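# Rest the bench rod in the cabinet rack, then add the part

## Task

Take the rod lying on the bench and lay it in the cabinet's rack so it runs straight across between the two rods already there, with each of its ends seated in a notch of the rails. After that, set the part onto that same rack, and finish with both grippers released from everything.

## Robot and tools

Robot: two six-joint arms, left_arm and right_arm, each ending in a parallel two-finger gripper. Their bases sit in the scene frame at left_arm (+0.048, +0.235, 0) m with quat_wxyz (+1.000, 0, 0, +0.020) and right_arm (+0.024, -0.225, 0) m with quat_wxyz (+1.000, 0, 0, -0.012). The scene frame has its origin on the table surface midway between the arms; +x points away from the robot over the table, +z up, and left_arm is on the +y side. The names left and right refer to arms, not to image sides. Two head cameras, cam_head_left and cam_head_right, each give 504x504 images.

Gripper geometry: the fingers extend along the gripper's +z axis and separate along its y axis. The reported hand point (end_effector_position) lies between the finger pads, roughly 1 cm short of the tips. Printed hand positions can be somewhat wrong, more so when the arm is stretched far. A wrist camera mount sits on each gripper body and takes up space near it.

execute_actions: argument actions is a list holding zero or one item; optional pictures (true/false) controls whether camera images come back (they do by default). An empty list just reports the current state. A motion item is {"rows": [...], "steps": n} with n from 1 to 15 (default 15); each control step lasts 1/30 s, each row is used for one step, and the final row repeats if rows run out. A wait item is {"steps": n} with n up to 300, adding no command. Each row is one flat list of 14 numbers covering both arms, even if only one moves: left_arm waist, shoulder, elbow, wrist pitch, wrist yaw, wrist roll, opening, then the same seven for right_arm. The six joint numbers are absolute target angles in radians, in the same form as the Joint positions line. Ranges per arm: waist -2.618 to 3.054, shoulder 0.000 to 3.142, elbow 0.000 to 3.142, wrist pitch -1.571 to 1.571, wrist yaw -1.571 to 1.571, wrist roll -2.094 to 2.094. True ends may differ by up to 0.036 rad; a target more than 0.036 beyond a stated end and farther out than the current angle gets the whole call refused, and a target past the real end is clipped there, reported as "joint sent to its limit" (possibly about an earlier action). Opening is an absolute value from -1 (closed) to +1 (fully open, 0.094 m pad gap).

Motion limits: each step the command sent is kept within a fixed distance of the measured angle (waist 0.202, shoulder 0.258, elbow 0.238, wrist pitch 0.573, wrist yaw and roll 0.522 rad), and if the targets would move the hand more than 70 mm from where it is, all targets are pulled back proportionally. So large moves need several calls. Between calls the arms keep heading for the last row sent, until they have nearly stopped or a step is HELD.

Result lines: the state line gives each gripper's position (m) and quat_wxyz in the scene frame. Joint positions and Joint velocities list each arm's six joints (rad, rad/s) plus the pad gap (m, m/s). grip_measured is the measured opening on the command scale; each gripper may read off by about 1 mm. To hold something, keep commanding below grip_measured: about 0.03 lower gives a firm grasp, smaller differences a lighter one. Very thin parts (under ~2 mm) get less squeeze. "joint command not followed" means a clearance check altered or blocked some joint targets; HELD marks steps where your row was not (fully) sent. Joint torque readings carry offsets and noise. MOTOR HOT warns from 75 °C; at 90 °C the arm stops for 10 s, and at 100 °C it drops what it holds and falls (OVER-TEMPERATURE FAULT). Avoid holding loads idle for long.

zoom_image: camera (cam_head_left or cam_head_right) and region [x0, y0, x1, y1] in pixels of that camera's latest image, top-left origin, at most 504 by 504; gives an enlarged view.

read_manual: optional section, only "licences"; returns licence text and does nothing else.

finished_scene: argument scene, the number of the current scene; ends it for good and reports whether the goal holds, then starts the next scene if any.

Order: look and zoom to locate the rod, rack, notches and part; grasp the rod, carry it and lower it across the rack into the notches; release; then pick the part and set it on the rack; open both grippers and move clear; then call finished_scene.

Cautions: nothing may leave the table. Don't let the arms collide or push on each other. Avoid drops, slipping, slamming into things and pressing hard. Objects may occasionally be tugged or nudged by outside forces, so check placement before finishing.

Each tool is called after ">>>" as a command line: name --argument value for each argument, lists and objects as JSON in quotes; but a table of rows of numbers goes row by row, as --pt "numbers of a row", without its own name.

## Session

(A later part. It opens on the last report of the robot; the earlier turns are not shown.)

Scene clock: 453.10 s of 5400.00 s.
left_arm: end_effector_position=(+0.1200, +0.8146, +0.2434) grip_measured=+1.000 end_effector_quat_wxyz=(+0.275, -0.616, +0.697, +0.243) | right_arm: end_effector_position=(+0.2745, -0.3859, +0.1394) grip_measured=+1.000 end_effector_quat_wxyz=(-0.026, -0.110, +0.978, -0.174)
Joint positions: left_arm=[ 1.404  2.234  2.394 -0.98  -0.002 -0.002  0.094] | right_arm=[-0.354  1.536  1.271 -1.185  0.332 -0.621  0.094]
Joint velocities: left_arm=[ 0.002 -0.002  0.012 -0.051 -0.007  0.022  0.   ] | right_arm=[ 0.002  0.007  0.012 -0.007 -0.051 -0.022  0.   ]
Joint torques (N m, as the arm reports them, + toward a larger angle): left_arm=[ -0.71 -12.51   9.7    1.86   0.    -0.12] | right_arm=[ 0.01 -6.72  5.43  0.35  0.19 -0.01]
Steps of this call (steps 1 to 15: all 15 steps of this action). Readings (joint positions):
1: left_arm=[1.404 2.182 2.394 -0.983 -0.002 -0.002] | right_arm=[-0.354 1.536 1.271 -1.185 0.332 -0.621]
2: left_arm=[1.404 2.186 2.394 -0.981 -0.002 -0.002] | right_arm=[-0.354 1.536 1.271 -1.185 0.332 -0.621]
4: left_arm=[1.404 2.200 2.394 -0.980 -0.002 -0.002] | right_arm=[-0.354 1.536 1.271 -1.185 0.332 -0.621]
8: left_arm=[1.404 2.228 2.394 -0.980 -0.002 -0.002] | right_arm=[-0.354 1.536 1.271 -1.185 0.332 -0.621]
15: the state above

>>> execute_actions --actions '[{"rows":[[1.385,2.225,2.41,-0.98,0,-0.01,1,-0.354,1.536,1.271,-1.185,0.332,-0.621,1]],"steps":10}]' --pictures false

>>> execute_actions --actions '[{"rows":[[1.385,2.225,2.41,-0.98,0,-0.01,0.47,-0.354,1.536,1.271,-1.185,0.332,-0.621,1]],"steps":10}]' --pictures false

>>> execute_actions --actions '[{"rows":[[1.385,2.06,2.41,-0.9,0,-0.01,0.47,-0.354,1.536,1.271,-1.185,0.332,-0.621,1]]}]' --pictures false

>>> execute_actions --actions '[{"rows":[[1.385,2.06,2.36,-0.85,0,-0.01,0.47,-0.354,1.536,1.271,-1.185,0.332,-0.621,1],[1.385,2.06,2.33,-0.83,0,-0.01,0.47,-0.354,1.536,1.271,-1.185,0.332,-0.621,1],[1.385,2.06,2.3,-0.83,0,-0.01,0.47,-0.354,1.536,1.271,-1.185,0.332,-0.621,1],[1.385,2.06,2.28,-0.83,0,-0.01,0.47,-0.354,1.536,1.271,-1.185,0.332,-0.621,1],[1.385,2.06,2.26,-0.83,0,-0.01,0.47,-0.354,1.536,1.271,-1.185,0.332,-0.621,1],[1.385,2.06,2.245,-0.83,0,-0.01,0.47,-0.354,1.536,1.271,-1.185,0.332,-0.621,1]]}]' --pictures false

>>> execute_actions --actions '[{"steps":10}]' --pictures false

Scene clock: 467.37 s of 5400.00 s.
left_arm: end_effector_position=(+0.1267, +0.8137, +0.2434) grip_measured=+1.000 end_effector_quat_wxyz=(+0.276, -0.612, +0.701, +0.241) | right_arm: end_effector_position=(+0.2745, -0.3859, +0.1394) grip_measured=+1.000 end_effector_quat_wxyz=(-0.026, -0.110, +0.978, -0.174)
Joint positions: left_arm=[ 1.393  2.234  2.394 -0.98  -0.002 -0.002  0.094] | right_arm=[-0.354  1.536  1.271 -1.185  0.332 -0.621  0.094]
Joint velocities: left_arm=[-0.007  0.012  0.007 -0.007 -0.139  0.066  0.   ] | right_arm=[ 0.007  0.002 -0.002 -0.007 -0.125  0.007  0.   ]
Joint torques (N m, as the arm reports them, + toward a larger angle): left_arm=[ -0.71 -12.48   9.86   1.83   0.03  -0.1 ] | right_arm=[ 0.04 -6.71  5.41  0.34  0.19  0.  ]
Steps of this call (steps 1 to 15: the robot went on to your last target; steps 16 to 90: nothing new was sent; then 10.93 s passed at rest; steps 91 to 100: all 10 steps of this action). Readings (joint positions):
91: left_arm=[1.404 2.234 2.394 -0.980 -0.002 -0.002] | right_arm=[-0.354 1.536 1.271 -1.185 0.332 -0.621]
92: left_arm=[1.403 2.234 2.394 -0.980 -0.002 -0.002] | right_arm=[-0.354 1.536 1.271 -1.185 0.332 -0.621]
94: left_arm=[1.399 2.234 2.394 -0.980 -0.002 -0.002] | right_arm=[-0.354 1.536 1.271 -1.185 0.332 -0.621]
98: left_arm=[1.393 2.234 2.394 -0.980 -0.002 -0.002] | right_arm=[-0.354 1.536 1.271 -1.185 0.332 -0.621]
100: the state above

Scene clock: 467.70 s of 5400.00 s.
left_arm: end_effector_position=(+0.1268, +0.8136, +0.2434) grip_measured=+0.523 end_effector_quat_wxyz=(+0.276, -0.612, +0.701, +0.241) | right_arm: end_effector_position=(+0.2745, -0.3859, +0.1394) grip_measured=+1.000 end_effector_quat_wxyz=(-0.026, -0.110, +0.978, -0.174)
Joint positions: left_arm=[ 1.393  2.234  2.394 -0.981 -0.002 -0.002  0.072] | right_arm=[-0.354  1.536  1.271 -1.185  0.332 -0.621  0.094]
Joint velocities: left_arm=[ 0.002 -0.007 -0.017  0.007 -0.007  0.007  0.001] | right_arm=[-0.017  0.002  0.002  0.081  0.022  0.037  0.   ]
Joint torques (N m, as the arm reports them, + toward a larger angle): left_arm=[ -0.74 -12.63   9.7    1.87  -0.01  -0.09] | right_arm=[ 0.07 -6.73  5.37  0.35  0.21  0.  ]
Steps of this call (steps 1 to 10: all 10 steps of this action). Readings (joint positions):
1: left_arm=[1.393 2.234 2.394 -0.980 -0.002 -0.002] | right_arm=[-0.354 1.536 1.271 -1.185 0.332 -0.621]
2: left_arm=[1.393 2.234 2.394 -0.980 -0.002 -0.002] | right_arm=[-0.354 1.536 1.271 -1.185 0.332 -0.621]
4: left_arm=[1.393 2.234 2.394 -0.981 -0.002 -0.002] | right_arm=[-0.354 1.536 1.271 -1.185 0.332 -0.621]
8: left_arm=[1.393 2.234 2.394 -0.981 -0.002 -0.002] | right_arm=[-0.354 1.536 1.271 -1.185 0.332 -0.621]
10: the state above

Scene clock: 468.20 s of 5400.00 s.
left_arm: end_effector_position=(+0.1237, +0.7913, +0.3121) grip_measured=+0.523 end_effector_quat_wxyz=(+0.317, -0.597, +0.683, +0.276) | right_arm: end_effector_position=(+0.2745, -0.3859, +0.1394) grip_measured=+1.000 end_effector_quat_wxyz=(-0.026, -0.110, +0.978, -0.174)
Joint positions: left_arm=[ 1.393  2.102  2.386 -0.987 -0.002 -0.002  0.072] | right_arm=[-0.354  1.536  1.271 -1.185  0.332 -0.621  0.094]
Joint velocities: left_arm=[ 0.002 -0.076  0.002  0.066 -0.037 -0.051 -0.   ] | right_arm=[-0.007 -0.027 -0.007  0.037 -0.066 -0.037  0.   ]
Joint torques (N m, as the arm reports them, + toward a larger angle): left_arm=[ -0.66 -13.46  10.25   2.9    0.03  -0.11] | right_arm=[-0.01 -6.71  5.42  0.35  0.19  0.  ]
Steps of this call (steps 1 to 15: all 15 steps of this action). Readings (joint positions):
1: left_arm=[1.393 2.227 2.393 -0.979 -0.002 -0.002] | right_arm=[-0.354 1.536 1.271 -1.185 0.332 -0.621]
2: left_arm=[1.393 2.222 2.389 -0.984 -0.002 -0.002] | right_arm=[-0.354 1.536 1.271 -1.185 0.332 -0.621]
4: left_arm=[1.393 2.205 2.386 -0.997 -0.002 -0.002] | right_arm=[-0.354 1.536 1.271 -1.185 0.332 -0.621]
8: left_arm=[1.393 2.161 2.386 -1.002 -0.002 -0.002] | right_arm=[-0.354 1.536 1.271 -1.185 0.332 -0.621]
15: the state above

Scene clock: 468.70 s of 5400.00 s.
left_arm: end_effector_position=(+0.1239, +0.7927, +0.2514) grip_measured=+0.523 end_effector_quat_wxyz=(+0.278, -0.611, +0.700, +0.243) | right_arm: end_effector_position=(+0.2745, -0.3859, +0.1394) grip_measured=+1.000 end_effector_quat_wxyz=(-0.026, -0.110, +0.978, -0.174)
Joint positions: left_arm=[ 1.393  2.111  2.224 -0.926 -0.002 -0.002  0.072] | right_arm=[-0.354  1.536  1.271 -1.185  0.332 -0.621  0.094]
Joint velocities: left_arm=[-0.002 -0.022  0.007  0.081  0.051 -0.007 -0.   ] | right_arm=[-0.027 -0.012  0.002 -0.022 -0.007  0.022  0.   ]
Joint torques (N m, as the arm reports them, + toward a larger angle): left_arm=[ -0.64 -14.87  10.51   2.86   0.01  -0.09] | right_arm=[ 0.01 -6.71  5.41  0.34  0.19 -0.01]
Steps of this call (steps 1 to 15: all 15 steps of this action). Readings (joint positions):
1: left_arm=[1.393 2.100 2.382 -0.979 -0.002 -0.002] | right_arm=[-0.354 1.536 1.271 -1.185 0.332 -0.621]
2: left_arm=[1.393 2.097 2.369 -0.964 -0.002 -0.002] | right_arm=[-0.354 1.536 1.271 -1.185 0.332 -0.621]
4: left_arm=[1.393 2.092 2.329 -0.932 -0.002 -0.002] | right_arm=[-0.354 1.536 1.271 -1.185 0.332 -0.621]
8: left_arm=[1.393 2.096 2.246 -0.918 -0.002 -0.002] | right_arm=[-0.354 1.536 1.271 -1.185 0.332 -0.621]
15: the state above

Scene clock: 469.03 s of 5400.00 s.
left_arm: end_effector_position=(+0.1241, +0.7944, +0.2530) grip_measured=+0.523 end_effector_quat_wxyz=(+0.282, -0.610, +0.699, +0.246) | right_arm: end_effector_position=(+0.2745, -0.3859, +0.1394) grip_measured=+1.000 end_effector_quat_wxyz=(-0.026, -0.110, +0.978, -0.174)
Joint positions: left_arm=[ 1.393  2.111  2.224 -0.917 -0.002 -0.002  0.072] | right_arm=[-0.354  1.536  1.271 -1.185  0.332 -0.621  0.094]
Joint velocities: left_arm=[-0.007  0.012  0.007 -0.037 -0.007 -0.051  0.001] | right_arm=[-0.002 -0.007 -0.007  0.007 -0.081 -0.051  0.   ]
Joint torques (N m, as the arm reports them, + toward a larger angle): left_arm=[ -0.64 -14.94  10.38   2.88   0.    -0.08] | right_arm=[ 0.02 -6.72  5.39  0.36  0.19  0.  ]
Steps of this call (steps 1 to 10: the robot went on to your last target). Readings (joint positions):
1: left_arm=[1.393 2.111 2.224 -0.923 -0.002 -0.002] | right_arm=[-0.354 1.536 1.271 -1.185 0.332 -0.621]
2: left_arm=[1.393 2.111 2.224 -0.920 -0.002 -0.002] | right_arm=[-0.354 1.536 1.271 -1.185 0.332 -0.621]
4: left_arm=[1.393 2.111 2.224 -0.920 -0.002 -0.002] | right_arm=[-0.354 1.536 1.271 -1.185 0.332 -0.621]
8: left_arm=[1.393 2.111 2.224 -0.917 -0.002 -0.002] | right_arm=[-0.354 1.536 1.271 -1.185 0.332 -0.621]
10: the state above

>>> execute_actions --actions '[{"rows":[[1.385,2.1,2.245,-0.87,0,-0.01,0.47,-0.354,1.536,1.271,-1.185,0.332,-0.621,1],[1.385,2.1,2.245,-0.87,0,-0.01,0.47,-0.354,1.536,1.271,-1.185,0.332,-0.621,1],[1.385,2.115,2.245,-0.87,0,-0.01,0.47,-0.354,1.536,1.271,-1.185,0.332,-0.621,1]]}]' --pictures false

>>> execute_actions --actions '[{"rows":[[1.385,2.115,2.245,-0.9,0,-0.01,1,-0.354,1.536,1.271,-1.185,0.332,-0.621,1]],"steps":10}]' --pictures false

>>> execute_actions --actions '[{"rows":[[1.385,1.6,2.2,-1,0,-0.01,1,-0.354,1.536,1.271,-1.185,0.332,-0.621,1]]}]'

>>> zoom_image --camera "cam_head_right" --region '[0, 180, 110, 290]'

Scene clock: 476.90 s of 5400.00 s.
left_arm: end_effector_position=(+0.1244, +0.7966, +0.2439) grip_measured=+0.523 end_effector_quat_wxyz=(+0.276, -0.612, +0.701, +0.241) | right_arm: end_effector_position=(+0.2745, -0.3859, +0.1394) grip_measured=+1.000 end_effector_quat_wxyz=(-0.026, -0.110, +0.978, -0.174)
Joint positions: left_arm=[ 1.393  2.128  2.224 -0.917 -0.002 -0.002  0.072] | right_arm=[-0.354  1.536  1.271 -1.185  0.332 -0.621  0.094]
Joint velocities: left_arm=[-0.007 -0.017 -0.007 -0.007 -0.022 -0.007 -0.001] | right_arm=[-0.007 -0.002  0.002 -0.022  0.081  0.051  0.   ]
Joint torques (N m, as the arm reports them, + toward a larger angle): left_arm=[ -0.67 -12.17  10.36   2.37   0.02  -0.1 ] | right_arm=[ 0.05 -6.7   5.4   0.34  0.2   0.  ]
Steps of this call (steps 1 to 15: the robot went on to your last target; steps 16 to 90: nothing new was sent; then 4.37 s passed at rest; steps 91 to 105: all 15 steps of this action). Readings (joint positions):
91: left_arm=[1.393 2.112 2.224 -0.918 -0.002 -0.002] | right_arm=[-0.354 1.536 1.271 -1.185 0.332 -0.621]
92: left_arm=[1.393 2.113 2.224 -0.920 -0.002 -0.002] | right_arm=[-0.354 1.536 1.271 -1.185 0.332 -0.621]
94: left_arm=[1.393 2.120 2.224 -0.923 -0.002 -0.002] | right_arm=[-0.354 1.536 1.271 -1.185 0.332 -0.621]
98: left_arm=[1.393 2.128 2.224 -0.917 -0.002 -0.002] | right_arm=[-0.354 1.536 1.271 -1.185 0.332 -0.621]
105: the state above

Scene clock: 477.23 s of 5400.00 s.
left_arm: end_effector_position=(+0.1246, +0.7976, +0.2448) grip_measured=+1.000 end_effector_quat_wxyz=(+0.278, -0.611, +0.700, +0.242) | right_arm: end_effector_position=(+0.2745, -0.3859, +0.1394) grip_measured=+1.000 end_effector_quat_wxyz=(-0.026, -0.110, +0.978, -0.174)
Joint positions: left_arm=[ 1.393  2.128  2.224 -0.912 -0.002 -0.002  0.094] | right_arm=[-0.354  1.536  1.271 -1.185  0.332 -0.621  0.094]
Joint velocities: left_arm=[ 0.012 -0.002  0.012  0.037 -0.007 -0.007  0.   ] | right_arm=[-0.007 -0.017  0.007 -0.022  0.037  0.125  0.   ]
Joint torques (N m, as the arm reports them, + toward a larger angle): left_arm=[ -0.65 -12.14  10.41   1.99   0.01  -0.09] | right_arm=[ 0.01 -6.72  5.4   0.35  0.2  -0.01]
Steps of this call (steps 1 to 10: all 10 steps of this action). Readings (joint positions):
1: left_arm=[1.393 2.128 2.224 -0.918 -0.002 -0.002] | right_arm=[-0.354 1.536 1.271 -1.185 0.332 -0.621]
2: left_arm=[1.393 2.128 2.224 -0.916 -0.002 -0.002] | right_arm=[-0.354 1.536 1.271 -1.185 0.332 -0.621]
4: left_arm=[1.393 2.128 2.224 -0.913 -0.002 -0.002] | right_arm=[-0.354 1.536 1.271 -1.185 0.332 -0.621]
8: left_arm=[1.393 2.128 2.224 -0.912 -0.002 -0.002] | right_arm=[-0.354 1.536 1.271 -1.185 0.332 -0.621]
10: the state above

Scene clock: 477.73 s of 5400.00 s.
left_arm: end_effector_position=(+0.1080, +0.6784, +0.4552) grip_measured=+1.000 end_effector_quat_wxyz=(+0.407, -0.554, +0.634, +0.354) | right_arm: end_effector_position=(+0.2745, -0.3859, +0.1394) grip_measured=+1.000 end_effector_quat_wxyz=(-0.026, -0.110, +0.978, -0.174)
Joint positions: left_arm=[ 1.393  1.657  2.198 -0.973 -0.002 -0.002  0.094] | right_arm=[-0.354  1.536  1.271 -1.185  0.332 -0.621  0.094]
Joint velocities: left_arm=[-0.007 -1.096 -0.017  0.007  0.007 -0.007  0.   ] | right_arm=[ 0.002  0.017 -0.002  0.022 -0.051 -0.095  0.   ]
Joint torques (N m, as the arm reports them, + toward a larger angle): left_arm=[-0.58 -5.68  7.42  1.95  0.02 -0.13] | right_arm=[ 0.04 -6.68  5.38  0.35  0.19  0.  ]
Steps of this call (steps 1 to 15: all 15 steps of this action). Readings (joint positions):
1: left_arm=[1.393 2.118 2.219 -0.914 -0.002 -0.002] | right_arm=[-0.354 1.536 1.271 -1.185 0.332 -0.621]
2: left_arm=[1.393 2.102 2.208 -0.927 -0.002 -0.002] | right_arm=[-0.354 1.536 1.271 -1.185 0.332 -0.621]
4: left_arm=[1.393 2.056 2.198 -0.952 -0.002 -0.002] | right_arm=[-0.354 1.536 1.271 -1.185 0.332 -0.621]
8: left_arm=[1.393 1.928 2.198 -0.968 -0.002 -0.002] | right_arm=[-0.354 1.536 1.271 -1.185 0.332 -0.621]
15: the state above

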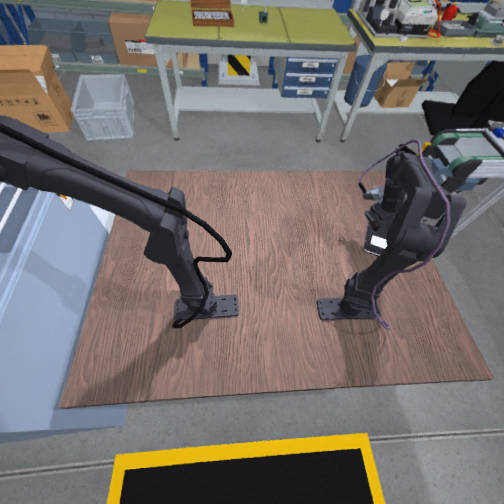

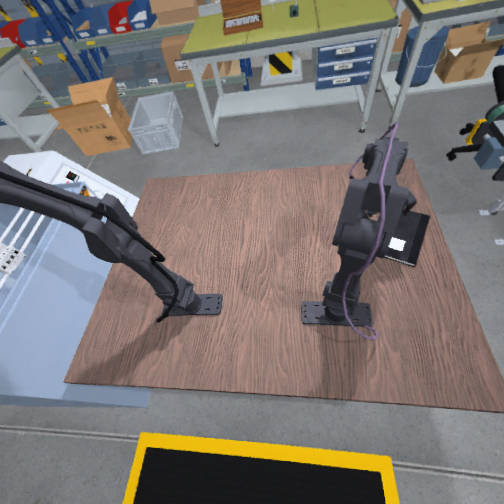

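Region (0, 180, 110, 290) of cam_head_right's 504x504 image, scaled by 4.582, with more detail than that image has.

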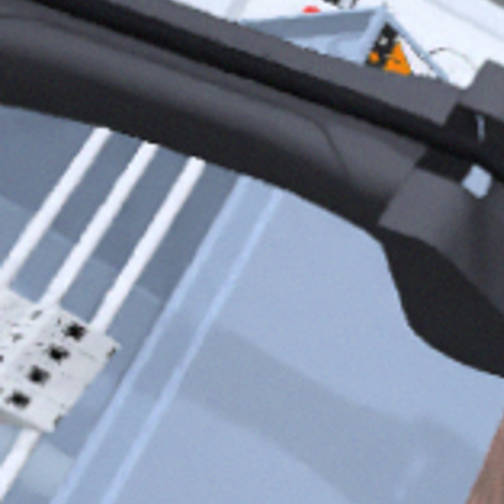

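>>> finished_scene --scene 1

The scene is finished: the task was done.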